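## Task

Look at the lot labels on the shelf edges directly beneath each yellow sponge, find the sponge with the smallest lot number anywhere in the storeroom, and set it on the desk. Every other yellow sponge must stay on the shelf it started on. The robot must not tip over or finish leaning, and the sponge must rest on the desk by itself, not be held there by the robot.

## Robot and tools

Robot: a Hello Robot Stretch 3 with a single arm. It has a two-wheel base 0.33 m long and 0.34 m wide, a lift that slides up a mast, and a telescoping arm pointing out of the robot's RIGHT side. The arm cannot reach forward, so to carry the gripper forward you drive the base. The base turns in place about a point 0.05 m behind its front edge, between the wheels. It cannot drive sideways. With the arm retracted and the wrist folded, the turning sweep has radius 0.28 m. A level, unfolded wrist reaches beyond that circle. Loose objects may occasionally get nudged by outside forces.

Frames: the base frame has its origin on the floor between the drive wheels, x forward, y left, z up. hand_pose is reported in it, located where the closed fingertips meet. With all wrist joints at zero, that hand frame has x pointing up, y back along the arm toward the mast, and z toward the robot's rear. The odometry frame is the base frame as it was when the scene began.

execute_actions: argument "actions" is a list holding one action, or empty to only read state and images. One action has "base", "joints", or both, plus optional "contact_limits". Its motions start together and may finish separately. "base" takes exactly one command, an offset from where the base last measured itself: {"translate_m": d}, metres, forward positive, -1 to 1; or {"rotate_rad": d}, radians, counter-clockwise (left) positive, -3.2 to 3.2. "joints" is one dictionary keyed by joint name holding absolute targets (not offsets): lift_m 0 to 1.1 (arm height on the mast); arm_m 0 to 0.52 (extension); wrist_yaw_rad -1.345 to 4.42 (0 aligns the gripper with the arm, positive swings it toward the front, 3.0 folds it over the base); wrist_pitch_rad -1.57 to 0.451 (0 level, negative tips fingertips down); wrist_roll_rad -2.911 to 2.911 (0 puts the fingers side by side, level); gripper_m -0.089 to 0.179 (larger is wider; the real fingertip gap is about 0.007 m less when nearly shut and 0.025 m less when fully open, and zero below 0.007); head_pan_rad -3.953 to 1.73 (0 forward, positive left, -1.57 faces along the arm); head_tilt_rad -1.53 to 0.419 (0 level, negative down). Done-tolerances: ±0.004 for lift_m, arm_m, gripper_m; ±0.02 for yaw, roll, pan, tilt; ±0.05 for pitch. A joint or base you omit may keep pushing toward its previous target without the status showing it. Any action ends after 15 s at most. "contact_limits" accepts only arm_m: a motor_effort percentage, 1 to 100, at which that arm motion halts with contact_stop (sign negative when retracting); smaller is softer but too small halts immediately, and it also limits how hard the arm holds until the next action. "cameras" picks which images come back: head_camera, nav_camera, wrist_camera or all; null/omitted means all, [] means none. Bad keys or out-of-range numbers get the whole call rejected with no motion. If a result reports a stop, the remaining motion calls in that same reply are skipped.

wait: seconds from 0 to 10; sends nothing new and returns the same state and images. zoom_image: camera plus region [x0, y0, x1, y1] in pixels of that camera's latest full image, top-left origin, no larger than 504 by 504. finished_scene: pass the current scene's number; it is final and the result states whether the goal was met and gives the following task. Make sure the object is resting unaided first.

Result lines: joint_positions; base_status and joint_status (done, off_target meaning stopped short and maybe still pushing, contact_stop, time_out, torque_fault); on_its_own lists things not commanded this call, where "held at" is the held target rather than the position. base_odometry counts wheel turns, so slipping looks like travel; heading runs -3.142 to 3.142, left positive. turned_by_wheels and turned_by_imu give rotation since the last result. base_tilt in degrees, forward and right positive, with a fixed bias up to about 4 degrees. lidar_m: 12 distances in metres from the base origin, 30-degree sectors starting straight ahead and going counter-clockwise (4th left, 7th behind, 10th right), measured in a plane 0.17 m up, range 0.15 to 12, "-" for nothing; it misses glass, thin legs and table tops, and the robot's own body can block sectors 5, 6, 9, 10 when the lift is low. wrist_depth_mm (45 to 1000) and head_depth_mm (280 to 4000, picture rotated sideways) are 7x7 grids of median depth, top-left first. motor_effort is percent of maximum, positive toward larger joint values, peak in brackets; readings are biased and noisy. Positive wheel effort pushes forward. Camera calibration (given per camera with K, distortion and T_world_to_cam from base frame) is approximate.

Speed: with lift_m below 0.30, arm_m below 0.03 and wrist_yaw_rad above 2.54 the base can go 0.30 m/s and 1.9 rad/s; otherwise 0.10 m/s and 0.63 rad/s.

Gripping: command gripper_m smaller than the object's width (smaller squeezes harder, but the stall guard may ease off, letting heavy or slick items slide; resend a different value to re-squeeze). To let go, command at least 0.02 more than where the pads touched. Neither the reading nor done proves a grasp; check images.

Cautions: arm and lift halt and go limp on firm contact until recommanded; a limp lift may sag under load or be pushed up by closing fingers on a surface. Base, wrist and head never auto-stop. Wrist servos pushed hard for seconds shut off for 10 s (torque_fault). Fold or unfold the wrist only with lift_m between 0.32 and 0.95, wrist_pitch_rad -0.4 and roll near 0; once folded, lift may drop to 0.25. With yaw below -0.4, keep pitch at -0.5 or lower. Pushing against something rigid with the gripper above roughly 0.45 m, pushing twice, raising the contact limit, or driving while the gripper is hooked on something can tip the robot; snagging furniture, especially reversing, also can. If tilted, reverse the last move in small steps, free the gripper, and lower lift_m to about 0.2. Avoid drops, slams and hard shoves; the robot keeps its last command while you think.

Each tool is called after ">>>" in YAML: its name, and indented under it one key for each argument.

## Session

>>> execute_actions:
  actions: []

Scene clock: 0.00 s.
base_odometry: x=+0.000 y=+0.000 heading=+0.000 (m, m, rad; odometry frame)
turned_by_wheels: +0.000 (rad since the last result)
turned_by_imu: +0.000 (rad since the last result)
base_tilt: forward=+0.1 right=-0.6 (deg)
lidar_m: 0.94 1.23 1.14 1.59 1.54 1.21 1.49 3.17 1.19 0.79 0.73 0.74
head_depth_mm: 809 807 805 801 800 800 796 / 895 892 888 890 883 884 878 / 1052 1001 996 992 982 981 978 / 1882 1129 1128 1129 1119 1117 1115 / 1810 1265 1267 1259 1255 1258 1276 / 1726 1344 1396 1383 1334 1369 1302 / 1571 1493 1564 1575 1536 1570 1357
base_status: not commanded
joint_positions: lift_m=+0.463 arm_m=-0.002 wrist_yaw_rad=+2.832 wrist_pitch_rad=-0.622 wrist_roll_rad=-0.007 gripper_m=+0.037 head_pan_rad=+0.008 head_tilt_rad=-0.021
joint_status: not commanded
motor_effort: left_wheel=+0 right_wheel=-1 lift_m=+23 arm_m=-1 wrist_yaw_rad=-1 wrist_pitch_rad=+5 wrist_roll_rad=+0 gripper_m=+0 head_pan_rad=+0 head_tilt_rad=+1 (%)
hand_pose: x=+0.0379 y=+0.0425 z=+0.4331 quat_wxyz=(+0.318, +0.696, +0.111, +0.634) (m; base frame)
wrist_depth_mm: - - - - - - - / - - - - - - - / - - - - 968 934 900 / 846 - 819 817 816 766 768 / 720 - 715 708 708 664 667 / 624 620 - 604 615 593 586 / 566 551 - 540 522 529 521
pictures: head_camera (sideways: a quarter turn clockwise sets it upright), nav_camera (sideways: a quarter turn counterclockwise sets it upright), wrist_camera
Images, in order (width x height): head_camera 896x504, nav_camera 672x504, wrist_camera 644x364.

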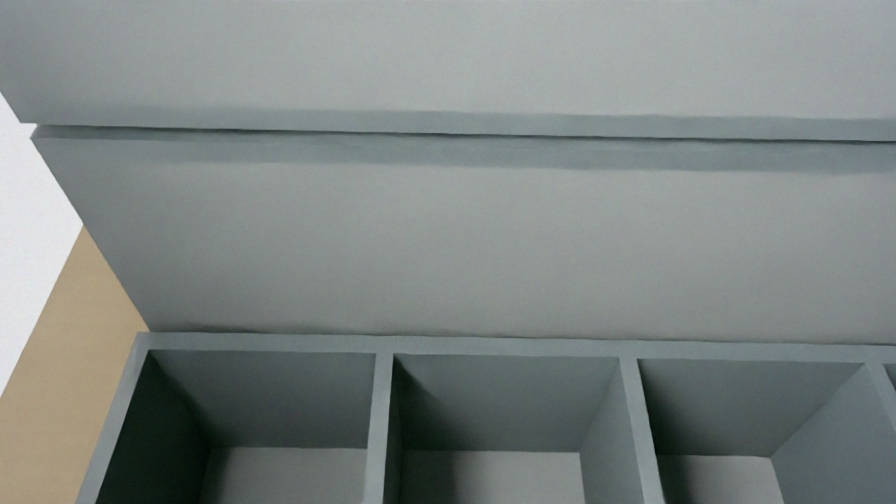

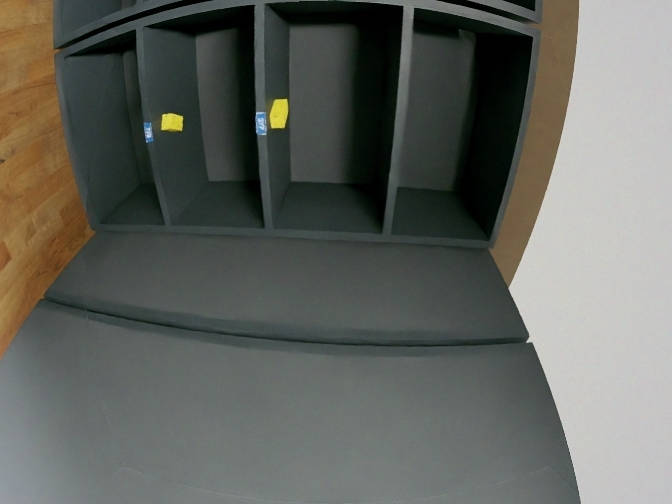

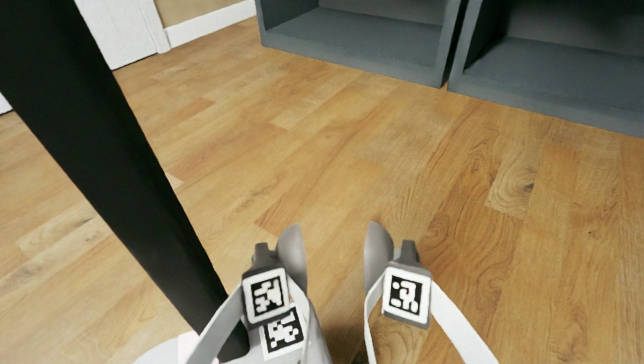

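>>> execute_actions:
  actions:
    - {"joints":{"head_pan_rad":0.8,"head_tilt_rad":-0.4}}
  cameras: ["head_camera","nav_camera"]

>>> execute_actions:
  actions:
    - {"joints":{"head_pan_rad":1.7}}
  cameras: ["head_camera","nav_camera"]

>>> execute_actions:
  actions:
    - {"joints":{"head_pan_rad":-3.3}}
  cameras: ["nav_camera"]

>>> execute_actions:
  actions:
    - {"joints":{"head_pan_rad":-1.8}}
  cameras: ["nav_camera"]

Scene clock: 10.87 s.
base_odometry: x=+0.000 y=+0.000 heading=+0.000 (m, m, rad; odometry frame)
turned_by_wheels: +0.000 (rad since the last result)
turned_by_imu: -0.001 (rad since the last result)
base_tilt: forward=+0.2 right=-0.5 (deg)
lidar_m: 0.94 1.23 1.14 1.58 1.53 1.21 1.49 3.17 1.19 0.79 0.73 0.75
head_depth_mm: 1277 1394 1470 1606 1434 1742 1436 / 1297 1411 1485 1623 1433 1712 1448 / 1315 1438 1501 1640 1430 1710 1463 / 1092 1391 1321 1627 1422 1648 1458 / 985 1049 1132 1208 1319 1492 1453 / 1363 1471 1551 1714 1529 1678 1443 / 1383 1494 1563 1711 1532 1679 1441
base_status: not commanded
joint_positions: lift_m=+0.463 arm_m=-0.002 wrist_yaw_rad=+2.832 wrist_pitch_rad=-0.622 wrist_roll_rad=-0.007 gripper_m=+0.037 head_pan_rad=+0.793 head_tilt_rad=-0.395
joint_status: all done
motor_effort: left_wheel=+1(1) right_wheel=-1(1) lift_m=+23(24) arm_m=-1(1) wrist_yaw_rad=+0(0) wrist_pitch_rad=+5(5) wrist_roll_rad=+0(0) gripper_m=+0(0) head_pan_rad=+5(43) head_tilt_rad=-2(21) (%)
hand_pose: x=+0.0379 y=+0.0425 z=+0.4331 quat_wxyz=(+0.318, +0.696, +0.111, +0.634) (m; base frame)
wrist_depth_mm: - - - - - - - / - - - - - - - / - - - - 987 928 892 / 821 - 828 817 796 783 771 / 734 - 720 692 697 681 667 / 643 618 - 606 610 588 586 / 562 561 - 542 532 530 517
pictures: head_camera (sideways: a quarter turn clockwise sets it upright), nav_camera (sideways: a quarter turn counterclockwise sets it upright)
camera_calibration (this result's frames):
head_camera: T_world_to_cam=[[-0.256558, -0.285259, -0.923474, 1.22136], [-0.689922, 0.723189, -0.0317185, 0.0505424], [0.676894, 0.628987, -0.382347, 0.452645], [0, 0, 0, 1]] pos_world=[0.041827, 0.027144, 1.30256]
nav_camera: T_world_to_cam=[[0.260518, 0.33195, 0.906609, -1.14245], [0.722942, -0.689461, 0.0447013, -0.00902007], [0.63991, 0.64378, -0.419598, 0.492535], [0, 0, 0, 1]] pos_world=[-0.0110277, 0.0559326, 1.24282]
Images, in order (width x height): head_camera 896x504, nav_camera 672x504.

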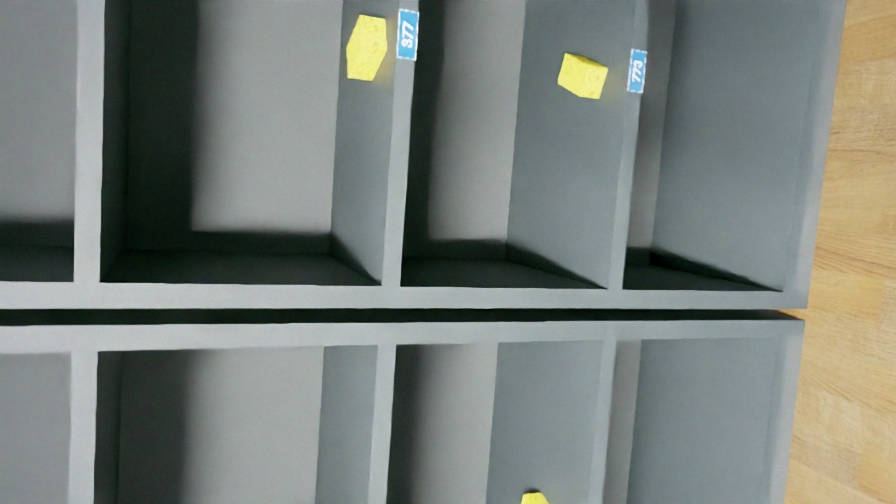

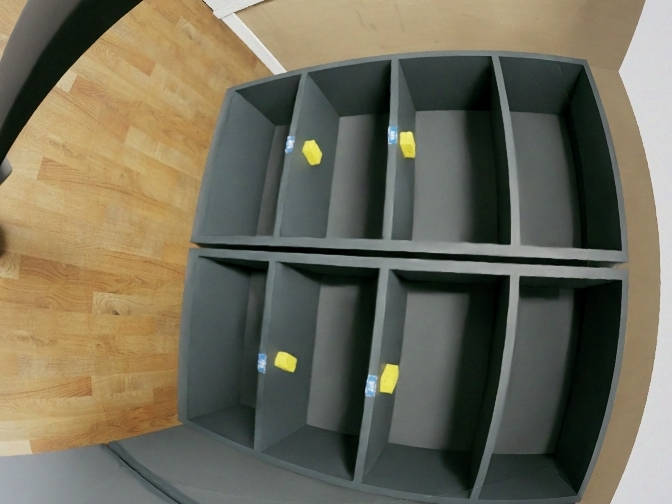

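Scene clock: 11.93 s.
base_odometry: x=+0.000 y=+0.000 heading=+0.000 (m, m, rad; odometry frame)
turned_by_wheels: +0.000 (rad since the last result)
turned_by_imu: +0.000 (rad since the last result)
base_tilt: forward=+0.1 right=-0.5 (deg)
lidar_m: 0.94 1.22 1.14 1.59 1.53 1.20 1.49 3.16 1.19 0.79 0.73 0.74
head_depth_mm: 1335 1467 1552 1778 1685 1723 1477 / 1792 1888 1962 1690 1825 1773 1466 / 1688 1806 1953 2126 2270 1820 1465 / 1589 1701 1819 1964 2115 1800 1457 / 1479 1563 1677 1814 1949 1809 1451 / 1396 1491 1588 1700 1839 1791 1434 / 1336 1404 1492 1588 1712 1782 1465
base_status: not commanded
joint_positions: lift_m=+0.463 arm_m=-0.002 wrist_yaw_rad=+2.832 wrist_pitch_rad=-0.622 wrist_roll_rad=-0.007 gripper_m=+0.037 head_pan_rad=+1.693 head_tilt_rad=-0.395
joint_status: all done
motor_effort: left_wheel=+0(0) right_wheel=-1(1) lift_m=+24(24) arm_m=-1(1) wrist_yaw_rad=+0(0) wrist_pitch_rad=+5(5) wrist_roll_rad=+0(0) gripper_m=+0(0) head_pan_rad=+5(42) head_tilt_rad=-1(2) (%)
hand_pose: x=+0.0379 y=+0.0425 z=+0.4331 quat_wxyz=(+0.318, +0.696, +0.111, +0.634) (m; base frame)
wrist_depth_mm: - - - - - - - / - - - - - - - / - - - - 958 926 876 / 835 - 813 806 797 799 771 / 727 - 715 715 701 675 664 / 646 641 - 598 619 588 581 / 550 565 - 536 526 530 515
pictures: head_camera (sideways: a quarter turn clockwise sets it upright), nav_camera (sideways: a quarter turn counterclockwise sets it upright)
camera_calibration (this result's frames):
head_camera: T_world_to_cam=[[0.0639884, -0.378425, -0.923417, 1.21933], [-0.995355, -0.0908965, -0.0317231, 0.0524115], [-0.0719305, 0.921158, -0.382484, 0.457391], [0, 0, 0, 1]] pos_world=[0.00704566, 0.044859, 1.30256]
nav_camera: T_world_to_cam=[[-0.0981004, 0.410548, 0.906546, -1.14018], [0.989461, 0.13773, 0.0446988, -0.0106427], [-0.106508, 0.901377, -0.419733, 0.497263], [0, 0, 0, 1]] pos_world=[-0.0483592, 0.021343, 1.24282]
Images, in order (width x height): head_camera 896x504, nav_camera 672x504.

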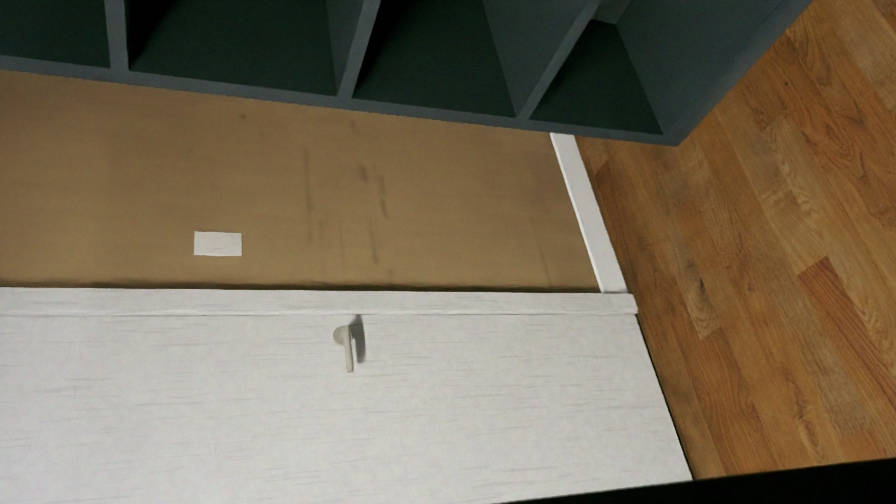

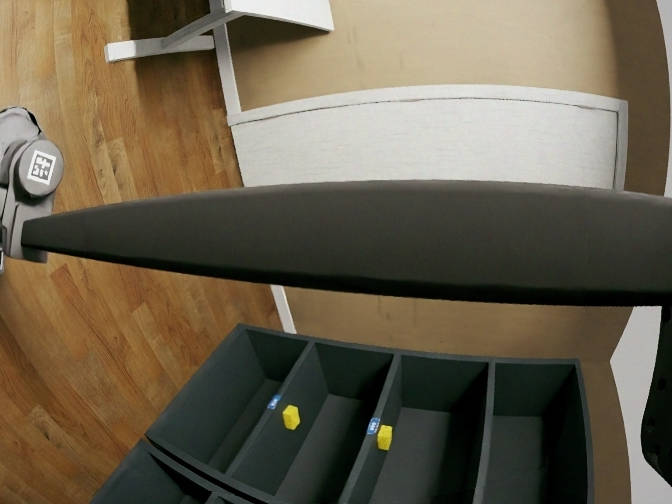

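Scene clock: 14.83 s.
base_odometry: x=+0.000 y=+0.000 heading=+0.000 (m, m, rad; odometry frame)
turned_by_wheels: +0.000 (rad since the last result)
turned_by_imu: +0.000 (rad since the last result)
base_tilt: forward=+0.0 right=-0.5 (deg)
lidar_m: 0.93 1.22 1.14 1.59 1.53 1.20 1.49 3.17 1.19 0.79 0.73 0.74
head_depth_mm: 1458 1519 1597 1629 1142 1718 1466 / 1570 1643 1739 1614 1084 1755 1425 / 1695 1774 1889 1604 1183 1807 1459 / 1843 1976 2090 1585 1496 1744 1454 / 2005 2140 2258 1575 2089 1790 1448 / 2237 2394 2550 1669 2244 1798 1449 / 2472 2711 2958 1936 2343 1784 1436
base_status: not commanded
joint_positions: lift_m=+0.463 arm_m=-0.002 wrist_yaw_rad=+2.832 wrist_pitch_rad=-0.622 wrist_roll_rad=-0.007 gripper_m=+0.037 head_pan_rad=-3.293 head_tilt_rad=-0.395
joint_status: all done
motor_effort: left_wheel=+0(0) right_wheel=-1(1) lift_m=+24(24) arm_m=-1(1) wrist_yaw_rad=+0(0) wrist_pitch_rad=+5(5) wrist_roll_rad=+0(1) gripper_m=+0(0) head_pan_rad=-3(40) head_tilt_rad=-1(2) (%)
hand_pose: x=+0.0379 y=+0.0425 z=+0.4331 quat_wxyz=(+0.318, +0.696, +0.111, +0.634) (m; base frame)
wrist_depth_mm: - - - - - - - / - - - - - - - / - - - - 953 953 893 / 839 - 808 820 798 772 794 / 714 - 711 697 687 684 671 / 633 630 - 617 615 592 577 / 559 562 - 545 529 538 517
pictures: nav_camera (sideways: a quarter turn counterclockwise sets it upright)
camera_calibration (this result's frames):
nav_camera: T_world_to_cam=[[-0.421985, 0.0163145, 0.906456, -1.13809], [0.134281, 0.989935, 0.0446953, -0.00542146], [-0.896603, 0.140581, -0.419929, 0.502338], [0, 0, 0, 1]] pos_world=[-0.0291299, -0.0466848, 1.24281]
Images, in order (width x height): nav_camera 672x504.

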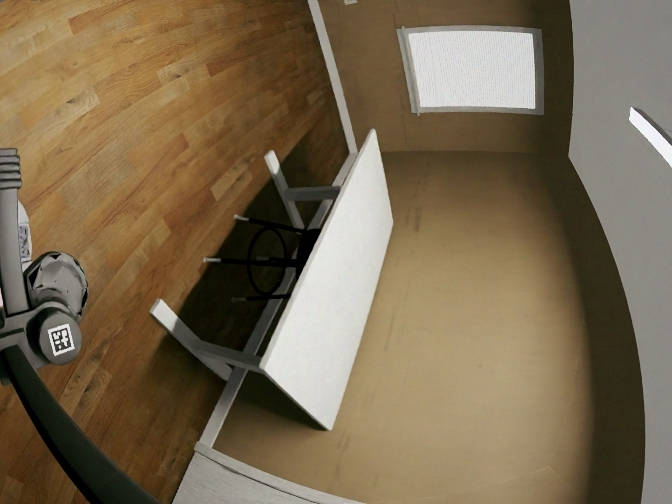

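Scene clock: 16.17 s.
base_odometry: x=+0.000 y=+0.000 heading=+0.000 (m, m, rad; odometry frame)
turned_by_wheels: +0.000 (rad since the last result)
turned_by_imu: +0.000 (rad since the last result)
base_tilt: forward=+0.1 right=-0.5 (deg)
lidar_m: 0.94 1.22 1.14 1.59 1.54 1.21 1.49 3.17 1.19 0.79 0.73 0.74
head_depth_mm: 1591 1788 2048 3206 2429 1825 1458 / 1343 1463 1643 1833 2118 1823 1462 / 1150 1250 1362 1507 1677 1757 1458 / 1013 1089 1172 1268 1389 1521 1452 / 901 957 1022 1098 1188 1295 1377 / 813 857 911 970 1040 1118 1219 / 741 779 822 870 924 984 1058
base_status: not commanded
joint_positions: lift_m=+0.463 arm_m=-0.002 wrist_yaw_rad=+2.832 wrist_pitch_rad=-0.622 wrist_roll_rad=-0.007 gripper_m=+0.037 head_pan_rad=-1.807 head_tilt_rad=-0.395
joint_status: all done
motor_effort: left_wheel=+0(1) right_wheel=-1(1) lift_m=+23(24) arm_m=-1(1) wrist_yaw_rad=+0(0) wrist_pitch_rad=+5(5) wrist_roll_rad=+0(0) gripper_m=+0(0) head_pan_rad=+4(41) head_tilt_rad=-2(1) (%)
hand_pose: x=+0.0379 y=+0.0425 z=+0.4331 quat_wxyz=(+0.318, +0.696, +0.111, +0.634) (m; base frame)
wrist_depth_mm: - - - - - - - / - - - - - - - / - - - - 980 931 873 / 852 - 816 812 809 781 780 / 717 - 717 701 704 682 661 / 636 633 - 606 621 592 587 / 551 574 - 537 530 524 518
pictures: nav_camera (sideways: a quarter turn counterclockwise sets it upright)
camera_calibration (this result's frames):
nav_camera: T_world_to_cam=[[-0.0521928, -0.419063, 0.906456, -1.14034], [-0.974903, 0.218099, 0.0446953, 0.00134458], [-0.216427, -0.881373, -0.419929, 0.498189], [0, 0, 0, 1]] pos_world=[0.0496149, -0.0390778, 1.24281]
Images, in order (width x height): nav_camera 672x504.

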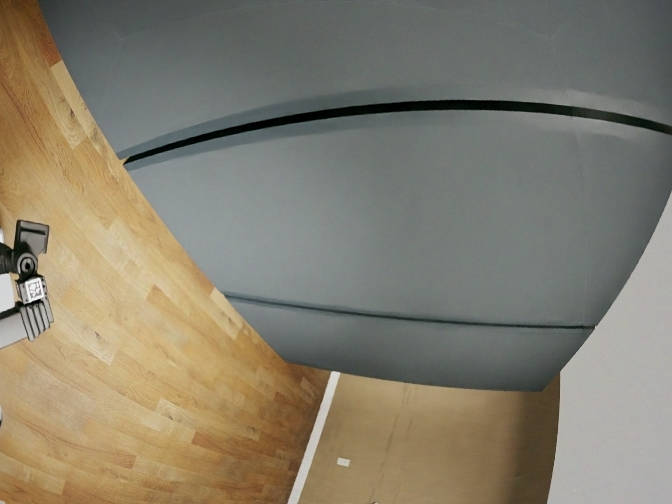

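>>> execute_actions:
  actions:
    - {"joints":{"head_pan_rad":0.4,"head_tilt_rad":-0.4}}
  cameras: ["head_camera"]

Scene clock: 21.33 s.
base_odometry: x=+0.000 y=+0.000 heading=+0.000 (m, m, rad; odometry frame)
turned_by_wheels: +0.000 (rad since the last result)
turned_by_imu: -0.001 (rad since the last result)
base_tilt: forward=+0.1 right=-0.5 (deg)
lidar_m: 0.94 1.22 1.14 1.59 1.54 1.21 1.49 3.16 1.19 0.79 0.73 0.74
head_depth_mm: 1085 1138 1193 1226 1260 1302 1339 / 1186 1272 1297 1369 1459 1563 1465 / 1414 1525 1498 1720 1577 1668 1466 / 1369 1506 1557 1737 1553 1702 1446 / 1331 1460 1510 1682 1454 1690 1451 / 1314 1416 1471 1627 1402 1677 1445 / 1266 1378 1425 1578 1394 1686 1408
base_status: not commanded
joint_positions: lift_m=+0.463 arm_m=-0.002 wrist_yaw_rad=+2.832 wrist_pitch_rad=-0.622 wrist_roll_rad=-0.007 gripper_m=+0.037 head_pan_rad=+0.393 head_tilt_rad=-0.395
joint_status: all done
motor_effort: left_wheel=+0(0) right_wheel=-1(1) lift_m=+23(23) arm_m=-1(1) wrist_yaw_rad=+0(0) wrist_pitch_rad=+5(5) wrist_roll_rad=+0(1) gripper_m=+0(0) head_pan_rad=+5(43) head_tilt_rad=-2(2) (%)
hand_pose: x=+0.0379 y=+0.0425 z=+0.4331 quat_wxyz=(+0.318, +0.696, +0.111, +0.634) (m; base frame)
wrist_depth_mm: - - - - - - - / - - - - - - - / - - - - 945 944 874 / 872 - 850 830 819 780 787 / 711 - 706 693 700 688 682 / 635 618 - 617 607 593 589 / 559 569 - 541 532 526 525
pictures: head_camera (sideways: a quarter turn clockwise sets it upright)
camera_calibration (this result's frames):
head_camera: T_world_to_cam=[[-0.347702, -0.162962, -0.923335, 1.22173], [-0.353848, 0.934765, -0.0317298, 0.048507], [0.868271, 0.315688, -0.382683, 0.451915], [0, 0, 0, 1]] pos_world=[0.0495773, 0.0110887, 1.30255]
Images, in order (width x height): head_camera 896x504.

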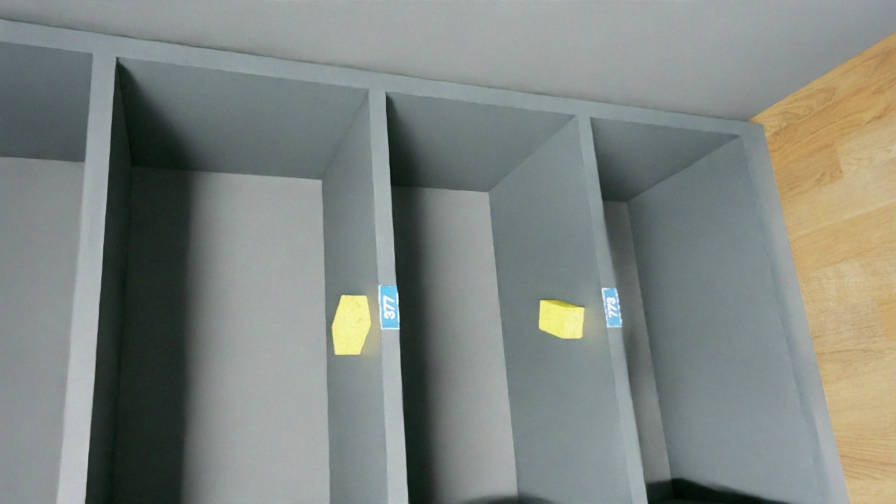

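>>> zoom_image:
  camera: "head_camera"
  region: [330, 240, 650, 380]

>>> execute_actions:
  actions:
    - {"base":{"rotate_rad":-2.45},"joints":{"lift_m":0.25,"wrist_yaw_rad":3.0,"wrist_pitch_rad":-0.4,"head_pan_rad":-0.8}}
  cameras: []

>>> execute_actions:
  actions:
    - {"base":{"translate_m":1.0}}
  cameras: ["nav_camera"]

Region (330, 240, 650, 380) of head_camera's 896x504 image, scaled by 1.575, with more detail than that image has; it fills the top 220 rows of this view, and the rest is white.

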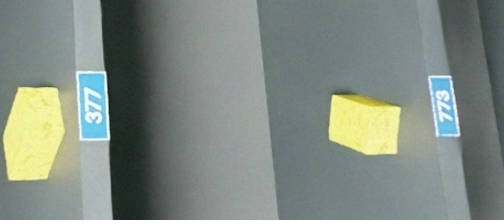

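Scene clock: 34.60 s.
base_odometry: x=+0.000 y=+0.000 heading=-2.450 (m, m, rad; odometry frame)
turned_by_wheels: -2.450 (rad since the last result)
turned_by_imu: -2.419 (rad since the last result)
base_tilt: forward=+0.0 right=-0.5 (deg)
lidar_m: 3.16 1.00 0.75 0.73 0.77 1.09 1.14 1.58 1.59 1.54 1.21 1.49
head_depth_mm: 1484 1562 1648 1640 1090 1436 1456 / 1614 1696 1786 1603 1086 1839 1434 / 1757 1852 1951 1607 1189 1824 1460 / 1906 2040 2165 1592 1505 1746 1450 / 2119 2259 2413 1577 2183 1784 1450 / 2361 2567 2768 1794 2236 1796 1442 / 2679 2938 3254 2880 2356 1779 1431
base_status: done
joint_positions: lift_m=+0.250 arm_m=-0.002 wrist_yaw_rad=+2.998 wrist_pitch_rad=-0.420 wrist_roll_rad=-0.007 gripper_m=+0.037 head_pan_rad=-0.793 head_tilt_rad=-0.396
joint_status: all done
motor_effort: left_wheel=+2(11) right_wheel=-3(7) lift_m=+19(22) arm_m=-1(1) wrist_yaw_rad=+1(1) wrist_pitch_rad=+9(9) wrist_roll_rad=+0(0) gripper_m=+0(0) head_pan_rad=-4(42) head_tilt_rad=-1(2) (%)
hand_pose: x=+0.0108 y=+0.0794 z=+0.2626 quat_wxyz=(+0.196, +0.698, +0.098, +0.682) (m; base frame)
wrist_depth_mm: 622 - 657 694 720 709 734 / 680 - 727 736 765 766 805 / 743 750 763 796 808 854 838 / 761 740 715 702 701 697 653 / 605 587 583 569 570 545 538 / 485 495 - - 478 461 451 / 432 - - - 390 397 387
pictures: none
No camera images: the call's "cameras" was empty. Leave "cameras" out to get every camera's image.

Scene clock: 39.63 s.
base_odometry: x=-0.770 y=-0.638 heading=-2.450 (m, m, rad; odometry frame)
turned_by_wheels: +0.000 (rad since the last result)
turned_by_imu: +0.002 (rad since the last result)
base_tilt: forward=+0.1 right=-0.5 (deg)
lidar_m: 2.17 0.93 0.70 0.69 0.72 1.03 2.15 2.16 1.26 0.96 1.33 2.23
head_depth_mm: 1537 1599 1692 1635 1094 1768 1478 / 1655 1727 1842 1632 1130 1703 1463 / 1800 1915 2015 2053 1255 1767 1453 / 1962 2102 2241 2370 2190 1794 1451 / 2179 2345 2524 2755 2364 1801 1446 / 2232 2379 2511 2673 2382 1786 1448 / 2089 2187 2284 2462 2347 1788 1448
base_status: done
joint_positions: lift_m=+0.250 arm_m=-0.002 wrist_yaw_rad=+2.999 wrist_pitch_rad=-0.419 wrist_roll_rad=-0.007 gripper_m=+0.037 head_pan_rad=-0.793 head_tilt_rad=-0.396
joint_status: not commanded
motor_effort: left_wheel=+2(10) right_wheel=-2(5) lift_m=+19(19) arm_m=-1(1) wrist_yaw_rad=+1(1) wrist_pitch_rad=+8(9) wrist_roll_rad=+0(0) gripper_m=+0(1) head_pan_rad=-2(3) head_tilt_rad=-1(1) (%)
hand_pose: x=+0.0107 y=+0.0795 z=+0.2627 quat_wxyz=(+0.196, +0.698, +0.098, +0.682) (m; base frame)
wrist_depth_mm: 597 - 629 643 676 692 680 / 635 - 679 710 726 741 762 / 689 710 751 759 794 788 831 / 746 727 724 714 710 676 675 / 595 588 589 567 576 548 546 / 492 498 - - 482 459 446 / 428 - - - 384 393 384
pictures: nav_camera (sideways: a quarter turn counterclockwise sets it upright)
camera_calibration (this result's frames):
nav_camera: T_world_to_cam=[[0.328598, -0.266148, 0.906195, -1.14232], [-0.700288, -0.71246, 0.0446852, -0.0003173], [0.633735, -0.649281, -0.420493, 0.493737], [0, 0, 0, 1]] pos_world=[0.0622445, 0.0163211, 1.24279]
Images, in order (width x height): nav_camera 672x504.

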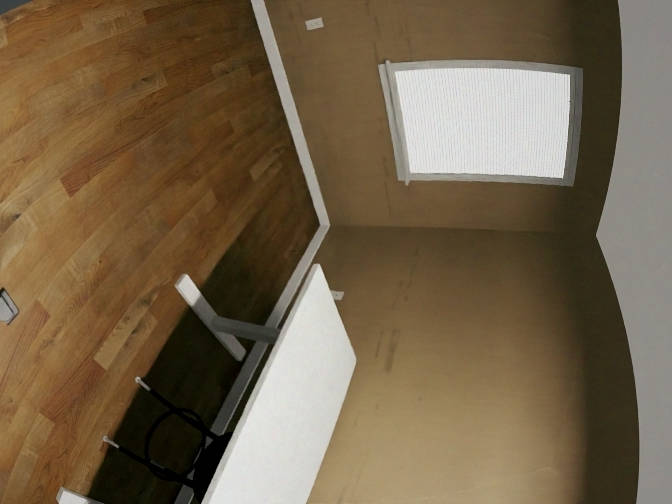

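Wrong side; wall is on left.

>>> execute_actions:
  actions:
    - {"base":{"translate_m":1.0},"joints":{"head_pan_rad":1.5,"head_tilt_rad":-0.3}}
  cameras: ["nav_camera"]

Scene clock: 48.03 s.
base_odometry: x=-1.540 y=-1.276 heading=-2.450 (m, m, rad; odometry frame)
turned_by_wheels: +0.000 (rad since the last result)
turned_by_imu: +0.001 (rad since the last result)
base_tilt: forward=+0.2 right=-0.6 (deg)
lidar_m: 1.17 1.23 0.66 0.64 0.68 0.96 3.09 1.50 1.19 1.21 1.59 1.20
head_depth_mm: 1893 1997 2099 2228 2379 2032 1585 / 1869 1956 2074 2240 2361 2032 1583 / 535 564 597 636 684 1795 1496 / 533 561 592 627 666 710 761 / 528 556 588 621 660 703 753 / 526 552 582 615 655 696 745 / 523 549 578 613 649 691 738
base_status: done
joint_positions: lift_m=+0.250 arm_m=-0.002 wrist_yaw_rad=+2.999 wrist_pitch_rad=-0.419 wrist_roll_rad=-0.007 gripper_m=+0.037 head_pan_rad=+1.493 head_tilt_rad=-0.310
joint_status: all done
motor_effort: left_wheel=+2(10) right_wheel=-2(5) lift_m=+19(19) arm_m=-1(1) wrist_yaw_rad=+0(0) wrist_pitch_rad=+8(8) wrist_roll_rad=+0(0) gripper_m=+0(0) head_pan_rad=+3(43) head_tilt_rad=+3(11) (%)
hand_pose: x=+0.0107 y=+0.0795 z=+0.2627 quat_wxyz=(+0.196, +0.698, +0.098, +0.682) (m; base frame)
wrist_depth_mm: 561 - 592 612 - - - / 603 - 626 650 - - - / 656 653 699 707 917 926 874 / 698 693 736 704 711 686 670 / 591 582 595 560 586 553 545 / 493 497 - - 475 465 455 / 425 - - - 382 393 385
pictures: nav_camera (sideways: a quarter turn counterclockwise sets it upright)
camera_calibration (this result's frames):
nav_camera: T_world_to_cam=[[-0.0207661, 0.343451, 0.938941, -1.18293], [0.996809, -0.0652827, 0.0459254, -0.0122894], [0.0770697, 0.936899, -0.340999, 0.393683], [0, 0, 0, 1]] pos_world=[-0.0426557, 0.0366337, 1.24551]
Images, in order (width x height): nav_camera 672x504.

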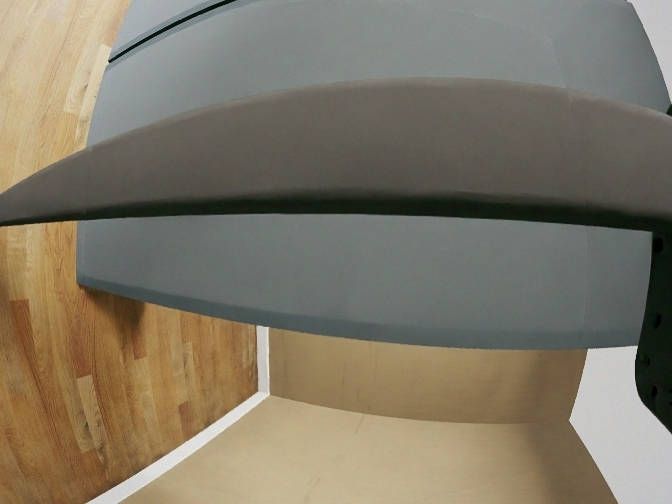

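>>> execute_actions:
  actions:
    - {"base":{"translate_m":0.65},"joints":{"head_pan_rad":0.9}}
  cameras: []

>>> execute_actions:
  actions:
    - {"base":{"rotate_rad":1.6}}
  cameras: []

>>> execute_actions:
  actions:
    - {"base":{"translate_m":1.0}}
  cameras: []

>>> execute_actions:
  actions:
    - {"base":{"translate_m":0.6}}
  cameras: ["nav_camera","head_camera"]

Scene clock: 57.57 s.
base_odometry: x=-2.041 y=-1.691 heading=-2.450 (m, m, rad; odometry frame)
turned_by_wheels: +0.000 (rad since the last result)
turned_by_imu: +0.001 (rad since the last result)
base_tilt: forward=+0.1 right=-0.5 (deg)
lidar_m: 0.52 0.54 0.77 2.08 0.79 0.91 2.96 2.29 1.50 1.69 0.70 0.53
head_depth_mm: 518 532 551 570 592 613 638 / 570 590 610 634 662 689 718 / 633 660 688 716 745 786 826 / 714 746 780 821 863 911 967 / 819 864 907 962 1024 1085 1167 / 958 1015 1084 1159 1250 1345 1421 / 1144 1234 1349 1459 1604 1771 1555
base_status: done
joint_positions: lift_m=+0.250 arm_m=-0.002 wrist_yaw_rad=+2.999 wrist_pitch_rad=-0.419 wrist_roll_rad=-0.007 gripper_m=+0.037 head_pan_rad=+0.907 head_tilt_rad=-0.310
joint_status: all done
motor_effort: left_wheel=+2(9) right_wheel=-3(4) lift_m=+19(19) arm_m=-1(1) wrist_yaw_rad=+1(0) wrist_pitch_rad=+8(8) wrist_roll_rad=+0(0) gripper_m=+0(0) head_pan_rad=-2(38) head_tilt_rad=+3(3) (%)
hand_pose: x=+0.0107 y=+0.0795 z=+0.2627 quat_wxyz=(+0.196, +0.698, +0.098, +0.682) (m; base frame)
wrist_depth_mm: 640 - - - - 744 517 / 654 - - - - 746 528 / 643 795 - - 916 752 527 / 665 748 734 718 689 677 524 / 599 601 583 571 579 544 506 / 496 496 - - 470 460 452 / 430 - - - 390 391 385
pictures: none
No camera images: the call's "cameras" was empty. Leave "cameras" out to get every camera's image.

Scene clock: 60.00 s.
base_odometry: x=-2.041 y=-1.691 heading=-0.850 (m, m, rad; odometry frame)
turned_by_wheels: +1.600 (rad since the last result)
turned_by_imu: +1.576 (rad since the last result)
base_tilt: forward=+0.2 right=-0.5 (deg)
lidar_m: 2.08 0.80 0.94 3.46 2.23 1.50 1.56 0.68 0.53 0.52 0.55 0.80
head_depth_mm: 656 695 749 810 884 973 1076 / 701 727 753 783 827 876 943 / 783 816 848 886 926 971 1019 / 888 928 977 1022 1073 1136 1200 / 1028 1085 1145 1216 1292 1372 1431 / 1221 1299 1389 1499 1602 1733 1558 / 1508 1618 1772 1920 2115 1965 1549
base_status: done
joint_positions: lift_m=+0.250 arm_m=-0.002 wrist_yaw_rad=+2.999 wrist_pitch_rad=-0.419 wrist_roll_rad=-0.007 gripper_m=+0.037 head_pan_rad=+0.907 head_tilt_rad=-0.309
joint_status: not commanded
motor_effort: left_wheel=-2(7) right_wheel=+1(8) lift_m=+19(19) arm_m=-1(1) wrist_yaw_rad=+1(1) wrist_pitch_rad=+8(8) wrist_roll_rad=+0(0) gripper_m=+1(0) head_pan_rad=-2(3) head_tilt_rad=+2(3) (%)
hand_pose: x=+0.0107 y=+0.0795 z=+0.2627 quat_wxyz=(+0.196, +0.698, +0.098, +0.682) (m; base frame)
wrist_depth_mm: - - - - - 914 632 / - - - - - 880 636 / - - - - 972 863 638 / 748 749 726 723 692 680 664 / 597 583 584 563 570 541 534 / 495 497 - - 475 452 456 / 433 - - - 381 396 384
pictures: none
No camera images: the call's "cameras" was empty. Leave "cameras" out to get every camera's image.

Scene clock: 65.03 s.
base_odometry: x=-1.380 y=-2.442 heading=-0.850 (m, m, rad; odometry frame)
turned_by_wheels: +0.000 (rad since the last result)
turned_by_imu: +0.001 (rad since the last result)
base_tilt: forward=+0.0 right=-0.5 (deg)
lidar_m: 1.08 1.15 1.68 0.43 0.45 2.35 1.79 0.79 0.61 0.60 0.64 0.93
head_depth_mm: 1160 1192 1231 1269 1317 1368 1411 / 1280 1327 1376 1412 1480 1540 1528 / 1429 1488 1552 1608 1697 1761 1582 / 1634 1707 1791 1886 1962 1932 1572 / 1878 1999 2092 2217 2380 1984 1570 / 2260 2425 2552 2725 2666 1983 1559 / 2754 2946 3249 3494 2750 1975 1558
base_status: done
joint_positions: lift_m=+0.250 arm_m=-0.002 wrist_yaw_rad=+2.999 wrist_pitch_rad=-0.419 wrist_roll_rad=-0.007 gripper_m=+0.037 head_pan_rad=+0.907 head_tilt_rad=-0.309
joint_status: not commanded
motor_effort: left_wheel=-2(6) right_wheel=+1(6) lift_m=+19(19) arm_m=-1(1) wrist_yaw_rad=+1(0) wrist_pitch_rad=+8(8) wrist_roll_rad=+0(0) gripper_m=+0(0) head_pan_rad=-3(3) head_tilt_rad=+4(4) (%)
hand_pose: x=+0.0107 y=+0.0795 z=+0.2627 quat_wxyz=(+0.196, +0.698, +0.098, +0.682) (m; base frame)
wrist_depth_mm: 392 - 408 414 - - - / 435 - 441 450 - - - / 918 475 482 487 941 908 870 / 722 514 525 550 705 694 689 / 602 557 560 564 571 552 535 / 493 495 - - 480 454 450 / 431 - - - 387 396 387
pictures: none
No camera images: the call's "cameras" was empty. Leave "cameras" out to get every camera's image.

Scene clock: 68.60 s.
base_odometry: x=-0.984 y=-2.893 heading=-0.850 (m, m, rad; odometry frame)
turned_by_wheels: +0.000 (rad since the last result)
turned_by_imu: +0.001 (rad since the last result)
base_tilt: forward=+0.1 right=-0.5 (deg)
lidar_m: 0.48 0.51 0.75 2.26 1.30 0.65 1.93 0.85 0.66 0.65 0.63 0.49
head_depth_mm: 494 509 525 543 561 583 605 / 546 564 586 607 630 658 685 / 611 635 661 687 720 754 792 / 695 726 758 800 840 885 937 / 805 846 895 948 1003 1069 1149 / 954 1016 1085 1160 1247 1362 1424 / 1178 1269 1377 1516 1672 1777 1556
base_status: done
joint_positions: lift_m=+0.250 arm_m=-0.002 wrist_yaw_rad=+2.999 wrist_pitch_rad=-0.419 wrist_roll_rad=-0.007 gripper_m=+0.037 head_pan_rad=+0.907 head_tilt_rad=-0.309
joint_status: not commanded
motor_effort: left_wheel=-2(7) right_wheel=+1(6) lift_m=+19(19) arm_m=-1(1) wrist_yaw_rad=+1(1) wrist_pitch_rad=+8(8) wrist_roll_rad=+0(0) gripper_m=+0(0) head_pan_rad=-3(3) head_tilt_rad=+3(3) (%)
hand_pose: x=+0.0107 y=+0.0795 z=+0.2627 quat_wxyz=(+0.196, +0.698, +0.098, +0.682) (m; base frame)
wrist_depth_mm: - - - - - 723 496 / - - - - - 719 511 / 849 858 - - 934 725 508 / 659 753 722 707 709 657 510 / 572 591 593 571 574 559 510 / 485 501 - - 478 453 456 / 430 - - - 390 389 384
pictures: head_camera (sideways: a quarter turn clockwise sets it upright), nav_camera (sideways: a quarter turn counterclockwise sets it upright)
camera_calibration (this result's frames):
head_camera: T_world_to_cam=[[-0.172897, -0.249305, -0.952866, 1.25922], [-0.766138, 0.642023, -0.0289613, 0.0474211], [0.618982, 0.72502, -0.302006, 0.348442], [0, 0, 0, 1]] pos_world=[0.0383672, 0.0308563, 1.30647]
nav_camera: T_world_to_cam=[[0.172326, 0.297175, 0.939144, -1.18437], [0.794315, -0.605767, 0.0459328, -0.0110638], [0.582552, 0.738061, -0.34044, 0.389871], [0, 0, 0, 1]] pos_world=[-0.0142347, 0.0575139, 1.24553]
Images, in order (width x height): head_camera 896x504, nav_camera 672x504.

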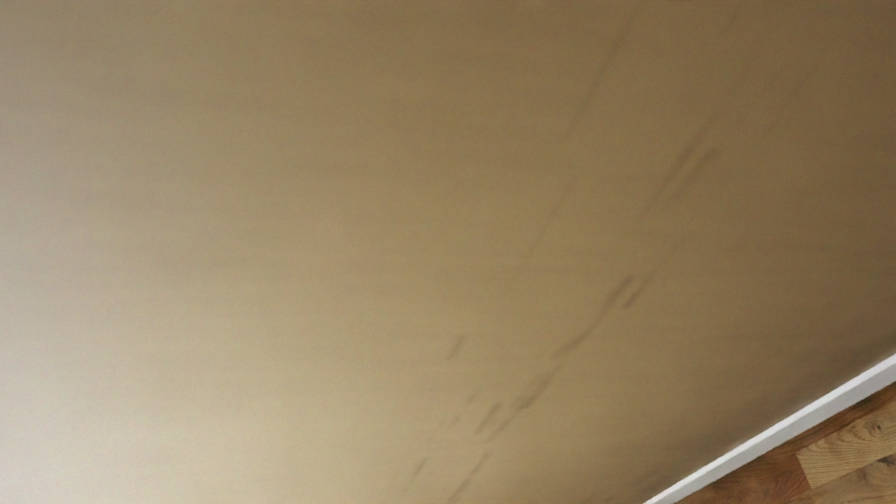

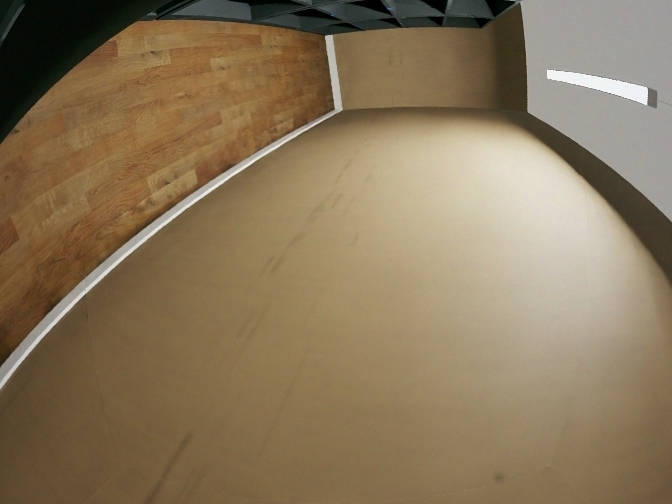

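Narrow aisle.

>>> execute_actions:
  actions:
    - {"base":{"rotate_rad":1.55},"joints":{"head_pan_rad":1.2,"head_tilt_rad":-0.5}}
  cameras: []

>>> execute_actions:
  actions:
    - {"base":{"translate_m":1.0}}
  cameras: ["nav_camera","head_camera"]

>>> execute_actions:
  actions:
    - {"base":{"translate_m":1.0}}
  cameras: ["nav_camera","head_camera"]

>>> execute_actions:
  actions:
    - {"base":{"translate_m":1.0}}
  cameras: ["nav_camera","head_camera"]

Scene clock: 82.67 s.
base_odometry: x=-0.984 y=-2.893 heading=+0.700 (m, m, rad; odometry frame)
turned_by_wheels: +1.550 (rad since the last result)
turned_by_imu: +1.527 (rad since the last result)
base_tilt: forward=+0.1 right=-0.6 (deg)
lidar_m: 2.25 1.32 0.65 2.03 0.87 0.66 0.65 0.64 0.49 0.48 0.51 0.73
head_depth_mm: 521 559 882 776 1248 1011 1279 / 598 624 650 688 759 893 1253 / 719 758 798 847 900 961 1030 / 2915 3137 2704 1117 1210 1326 1310 / 2905 3142 3389 2839 2073 1628 1344 / 2820 3031 3306 2798 2042 1609 1337 / 2726 2976 3197 2789 2031 1615 1338
base_status: done
joint_positions: lift_m=+0.250 arm_m=-0.002 wrist_yaw_rad=+2.999 wrist_pitch_rad=-0.419 wrist_roll_rad=-0.007 gripper_m=+0.037 head_pan_rad=+1.193 head_tilt_rad=-0.495
joint_status: all done
motor_effort: left_wheel=-2(9) right_wheel=+1(8) lift_m=+19(19) arm_m=-1(1) wrist_yaw_rad=+1(0) wrist_pitch_rad=+8(8) wrist_roll_rad=+0(0) gripper_m=+0(0) head_pan_rad=+5(28) head_tilt_rad=-2(14) (%)
hand_pose: x=+0.0107 y=+0.0795 z=+0.2627 quat_wxyz=(+0.196, +0.698, +0.098, +0.682) (m; base frame)
wrist_depth_mm: 781 - - - - 584 960 / 793 - - - - 660 - / 775 928 - - 889 693 715 / 705 763 723 715 698 656 660 / 606 591 589 574 578 550 544 / 488 496 - - 481 454 450 / 423 - - - 391 390 389
pictures: none
No camera images: the call's "cameras" was empty. Leave "cameras" out to get every camera's image.

Scene clock: 87.70 s.
base_odometry: x=-0.220 y=-2.249 heading=+0.700 (m, m, rad; odometry frame)
turned_by_wheels: +0.000 (rad since the last result)
turned_by_imu: +0.001 (rad since the last result)
base_tilt: forward=+0.1 right=-0.5 (deg)
lidar_m: 2.18 1.22 0.53 0.92 0.78 0.75 1.65 0.73 0.56 0.55 0.58 0.84
head_depth_mm: 440 478 948 689 1240 977 1220 / 419 462 513 568 640 891 1191 / 468 491 519 561 610 696 793 / 591 629 676 644 706 859 795 / 767 826 891 669 999 960 790 / 760 821 879 664 550 952 788 / 738 790 849 659 523 951 785
base_status: done
joint_positions: lift_m=+0.250 arm_m=-0.002 wrist_yaw_rad=+2.999 wrist_pitch_rad=-0.419 wrist_roll_rad=-0.007 gripper_m=+0.037 head_pan_rad=+1.193 head_tilt_rad=-0.495
joint_status: not commanded
motor_effort: left_wheel=-1(5) right_wheel=+1(6) lift_m=+19(19) arm_m=-2(1) wrist_yaw_rad=+1(1) wrist_pitch_rad=+8(8) wrist_roll_rad=+0(0) gripper_m=+0(1) head_pan_rad=+3(3) head_tilt_rad=-2(2) (%)
hand_pose: x=+0.0107 y=+0.0795 z=+0.2627 quat_wxyz=(+0.196, +0.698, +0.098, +0.682) (m; base frame)
wrist_depth_mm: 721 - 824 853 657 479 875 / 743 - 868 889 682 543 938 / 721 810 806 779 669 652 730 / 619 603 589 610 595 633 612 / 564 580 582 567 583 550 545 / 488 504 - - 474 457 452 / 430 - - - 390 391 384
pictures: head_camera (sideways: a quarter turn clockwise sets it upright), nav_camera (sideways: a quarter turn counterclockwise sets it upright)
camera_calibration (this result's frames):
head_camera: T_world_to_cam=[[-0.158335, -0.446302, -0.880764, 1.16504], [-0.918387, 0.394166, -0.0346337, 0.0557271], [0.362624, 0.803398, -0.472288, 0.5716], [0, 0, 0, 1]] pos_world=[0.0283693, 0.0387702, 1.29801]
nav_camera: T_world_to_cam=[[0.143106, 0.48912, 0.860397, -1.08145], [0.936047, -0.349255, 0.0428562, -0.00791233], [0.321459, 0.799239, -0.50782, 0.609272], [0, 0, 0, 1]] pos_world=[-0.0336872, 0.0392436, 1.24022]
Images, in order (width x height): head_camera 896x504, nav_camera 672x504.

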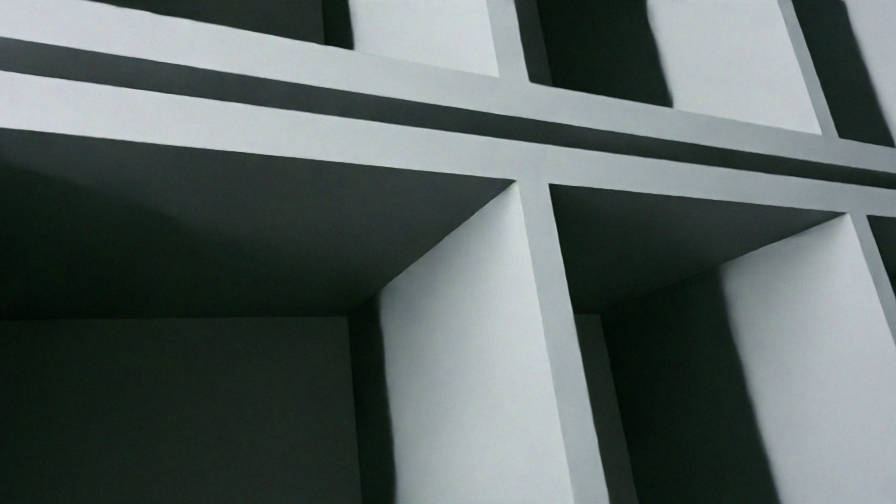

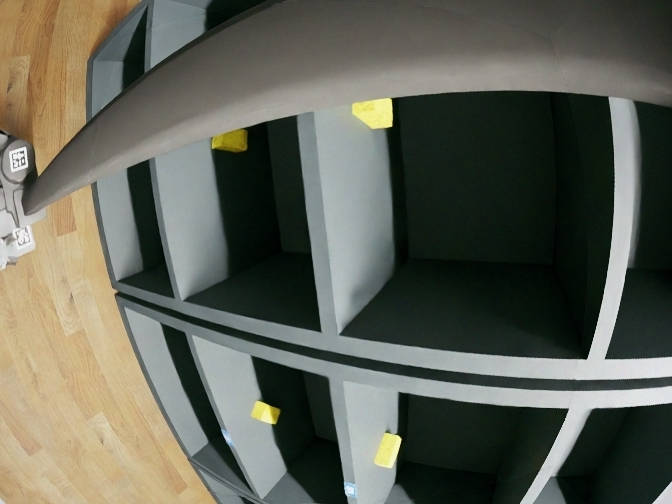

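Scene clock: 92.73 s.
base_odometry: x=+0.546 y=-1.605 heading=+0.700 (m, m, rad; odometry frame)
turned_by_wheels: +0.000 (rad since the last result)
turned_by_imu: +0.001 (rad since the last result)
base_tilt: forward=+0.2 right=-0.6 (deg)
lidar_m: 1.22 1.13 0.44 0.85 0.86 0.76 1.92 0.82 0.63 0.62 0.65 0.94
head_depth_mm: 362 403 956 691 1107 976 826 / 359 392 431 474 529 917 801 / 350 376 409 446 507 580 669 / 433 461 495 533 502 632 695 / 590 646 712 656 490 900 789 / 701 752 823 664 487 927 789 / 678 732 791 659 485 895 787
base_status: done
joint_positions: lift_m=+0.250 arm_m=-0.002 wrist_yaw_rad=+2.999 wrist_pitch_rad=-0.419 wrist_roll_rad=-0.007 gripper_m=+0.037 head_pan_rad=+1.193 head_tilt_rad=-0.495
joint_status: not commanded
motor_effort: left_wheel=-2(6) right_wheel=+1(5) lift_m=+19(19) arm_m=-1(2) wrist_yaw_rad=+1(0) wrist_pitch_rad=+9(8) wrist_roll_rad=+0(0) gripper_m=+0(0) head_pan_rad=+4(4) head_tilt_rad=-1(2) (%)
hand_pose: x=+0.0107 y=+0.0795 z=+0.2627 quat_wxyz=(+0.196, +0.698, +0.098, +0.682) (m; base frame)
wrist_depth_mm: 743 - 770 779 505 422 836 / 776 - 821 871 518 884 894 / 746 797 795 782 529 687 717 / 625 597 585 581 538 553 564 / 528 526 535 548 566 541 534 / 485 491 - - 473 463 449 / 432 - - - 385 391 384
pictures: head_camera (sideways: a quarter turn clockwise sets it upright), nav_camera (sideways: a quarter turn counterclockwise sets it upright)
camera_calibration (this result's frames):
head_camera: T_world_to_cam=[[-0.158335, -0.446302, -0.880764, 1.16504], [-0.918387, 0.394165, -0.0346337, 0.0557271], [0.362624, 0.803398, -0.472288, 0.5716], [0, 0, 0, 1]] pos_world=[0.0283693, 0.0387702, 1.29801]
nav_camera: T_world_to_cam=[[0.143106, 0.48912, 0.860397, -1.08145], [0.936047, -0.349254, 0.0428562, -0.00791233], [0.321459, 0.799239, -0.50782, 0.609272], [0, 0, 0, 1]] pos_world=[-0.0336872, 0.0392436, 1.24022]
Images, in order (width x height): head_camera 896x504, nav_camera 672x504.

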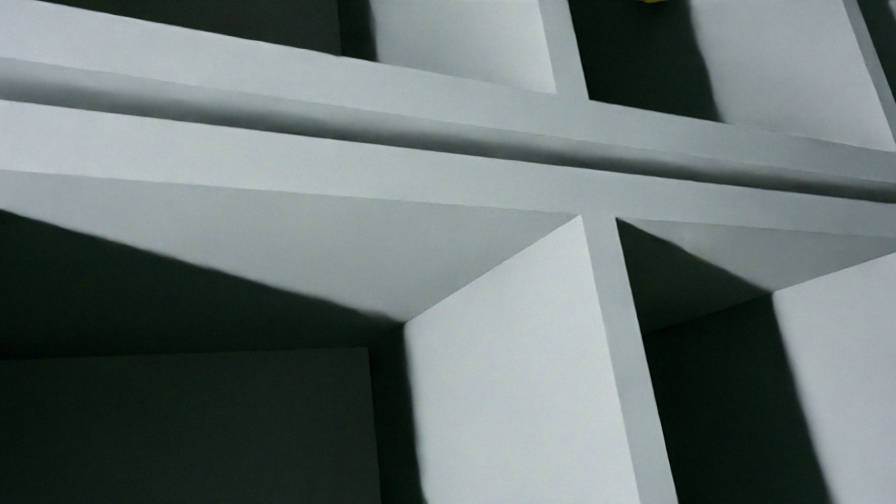

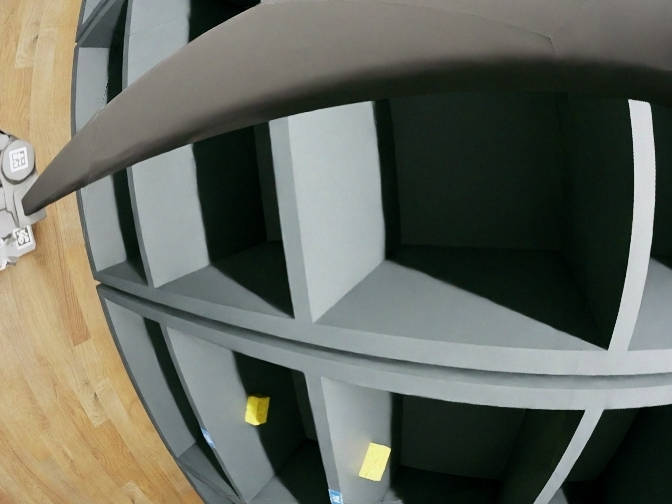

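Scene clock: 97.77 s.
base_odometry: x=+1.311 y=-0.961 heading=+0.700 (m, m, rad; odometry frame)
turned_by_wheels: +0.000 (rad since the last result)
turned_by_imu: +0.001 (rad since the last result)
base_tilt: forward=+0.0 right=-0.4 (deg)
lidar_m: 1.11 1.03 0.35 0.69 0.83 0.79 1.76 0.91 0.71 0.69 0.73 1.06
head_depth_mm: 292 805 896 694 501 947 804 / 293 310 335 370 437 914 800 / - 294 328 369 411 466 535 / 299 300 321 351 391 428 500 / 375 411 453 505 471 412 737 / 587 658 727 665 486 399 784 / 618 664 719 661 484 385 787
base_status: done
joint_positions: lift_m=+0.250 arm_m=-0.002 wrist_yaw_rad=+2.999 wrist_pitch_rad=-0.419 wrist_roll_rad=-0.007 gripper_m=+0.037 head_pan_rad=+1.193 head_tilt_rad=-0.495
joint_status: not commanded
motor_effort: left_wheel=-2(6) right_wheel=+1(7) lift_m=+19(19) arm_m=-1(2) wrist_yaw_rad=+1(0) wrist_pitch_rad=+8(8) wrist_roll_rad=+0(0) gripper_m=+0(0) head_pan_rad=+5(4) head_tilt_rad=-2(2) (%)
hand_pose: x=+0.0107 y=+0.0795 z=+0.2627 quat_wxyz=(+0.196, +0.698, +0.098, +0.682) (m; base frame)
wrist_depth_mm: 711 - 707 707 383 354 767 / 715 - 759 767 389 804 828 / 776 794 793 774 411 685 716 / 610 609 589 581 447 561 538 / 476 471 473 486 489 495 505 / 475 484 - - 478 456 447 / 432 - - - 390 392 387
pictures: head_camera (sideways: a quarter turn clockwise sets it upright), nav_camera (sideways: a quarter turn counterclockwise sets it upright)
camera_calibration (this result's frames):
head_camera: T_world_to_cam=[[-0.158335, -0.446302, -0.880764, 1.16504], [-0.918387, 0.394165, -0.0346337, 0.0557271], [0.362624, 0.803398, -0.472288, 0.5716], [0, 0, 0, 1]] pos_world=[0.0283693, 0.0387702, 1.29801]
nav_camera: T_world_to_cam=[[0.143106, 0.48912, 0.860397, -1.08145], [0.936047, -0.349254, 0.0428562, -0.00791233], [0.321459, 0.799239, -0.50782, 0.609272], [0, 0, 0, 1]] pos_world=[-0.0336872, 0.0392436, 1.24022]
Images, in order (width x height): head_camera 896x504, nav_camera 672x504.

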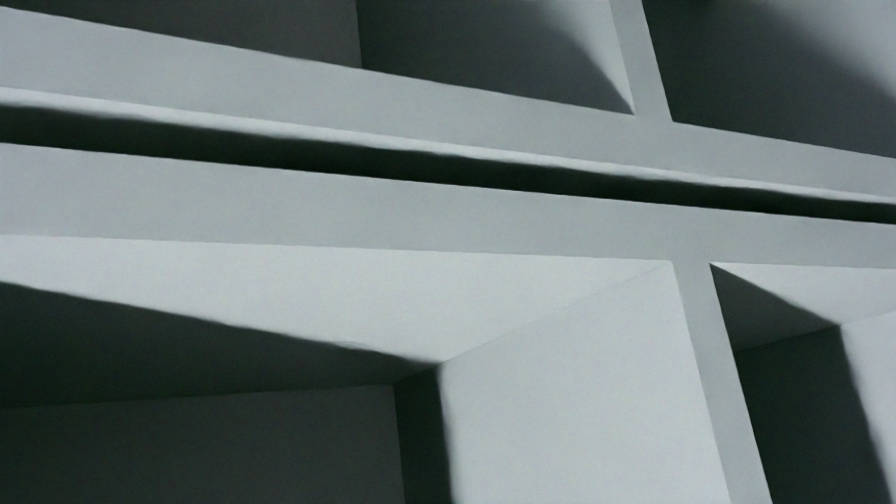

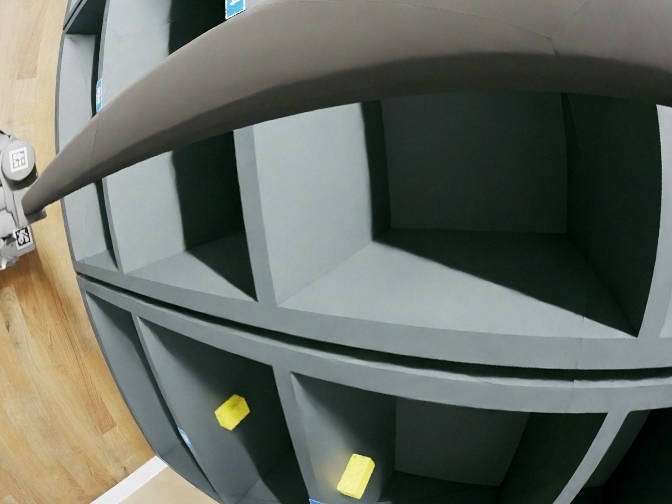

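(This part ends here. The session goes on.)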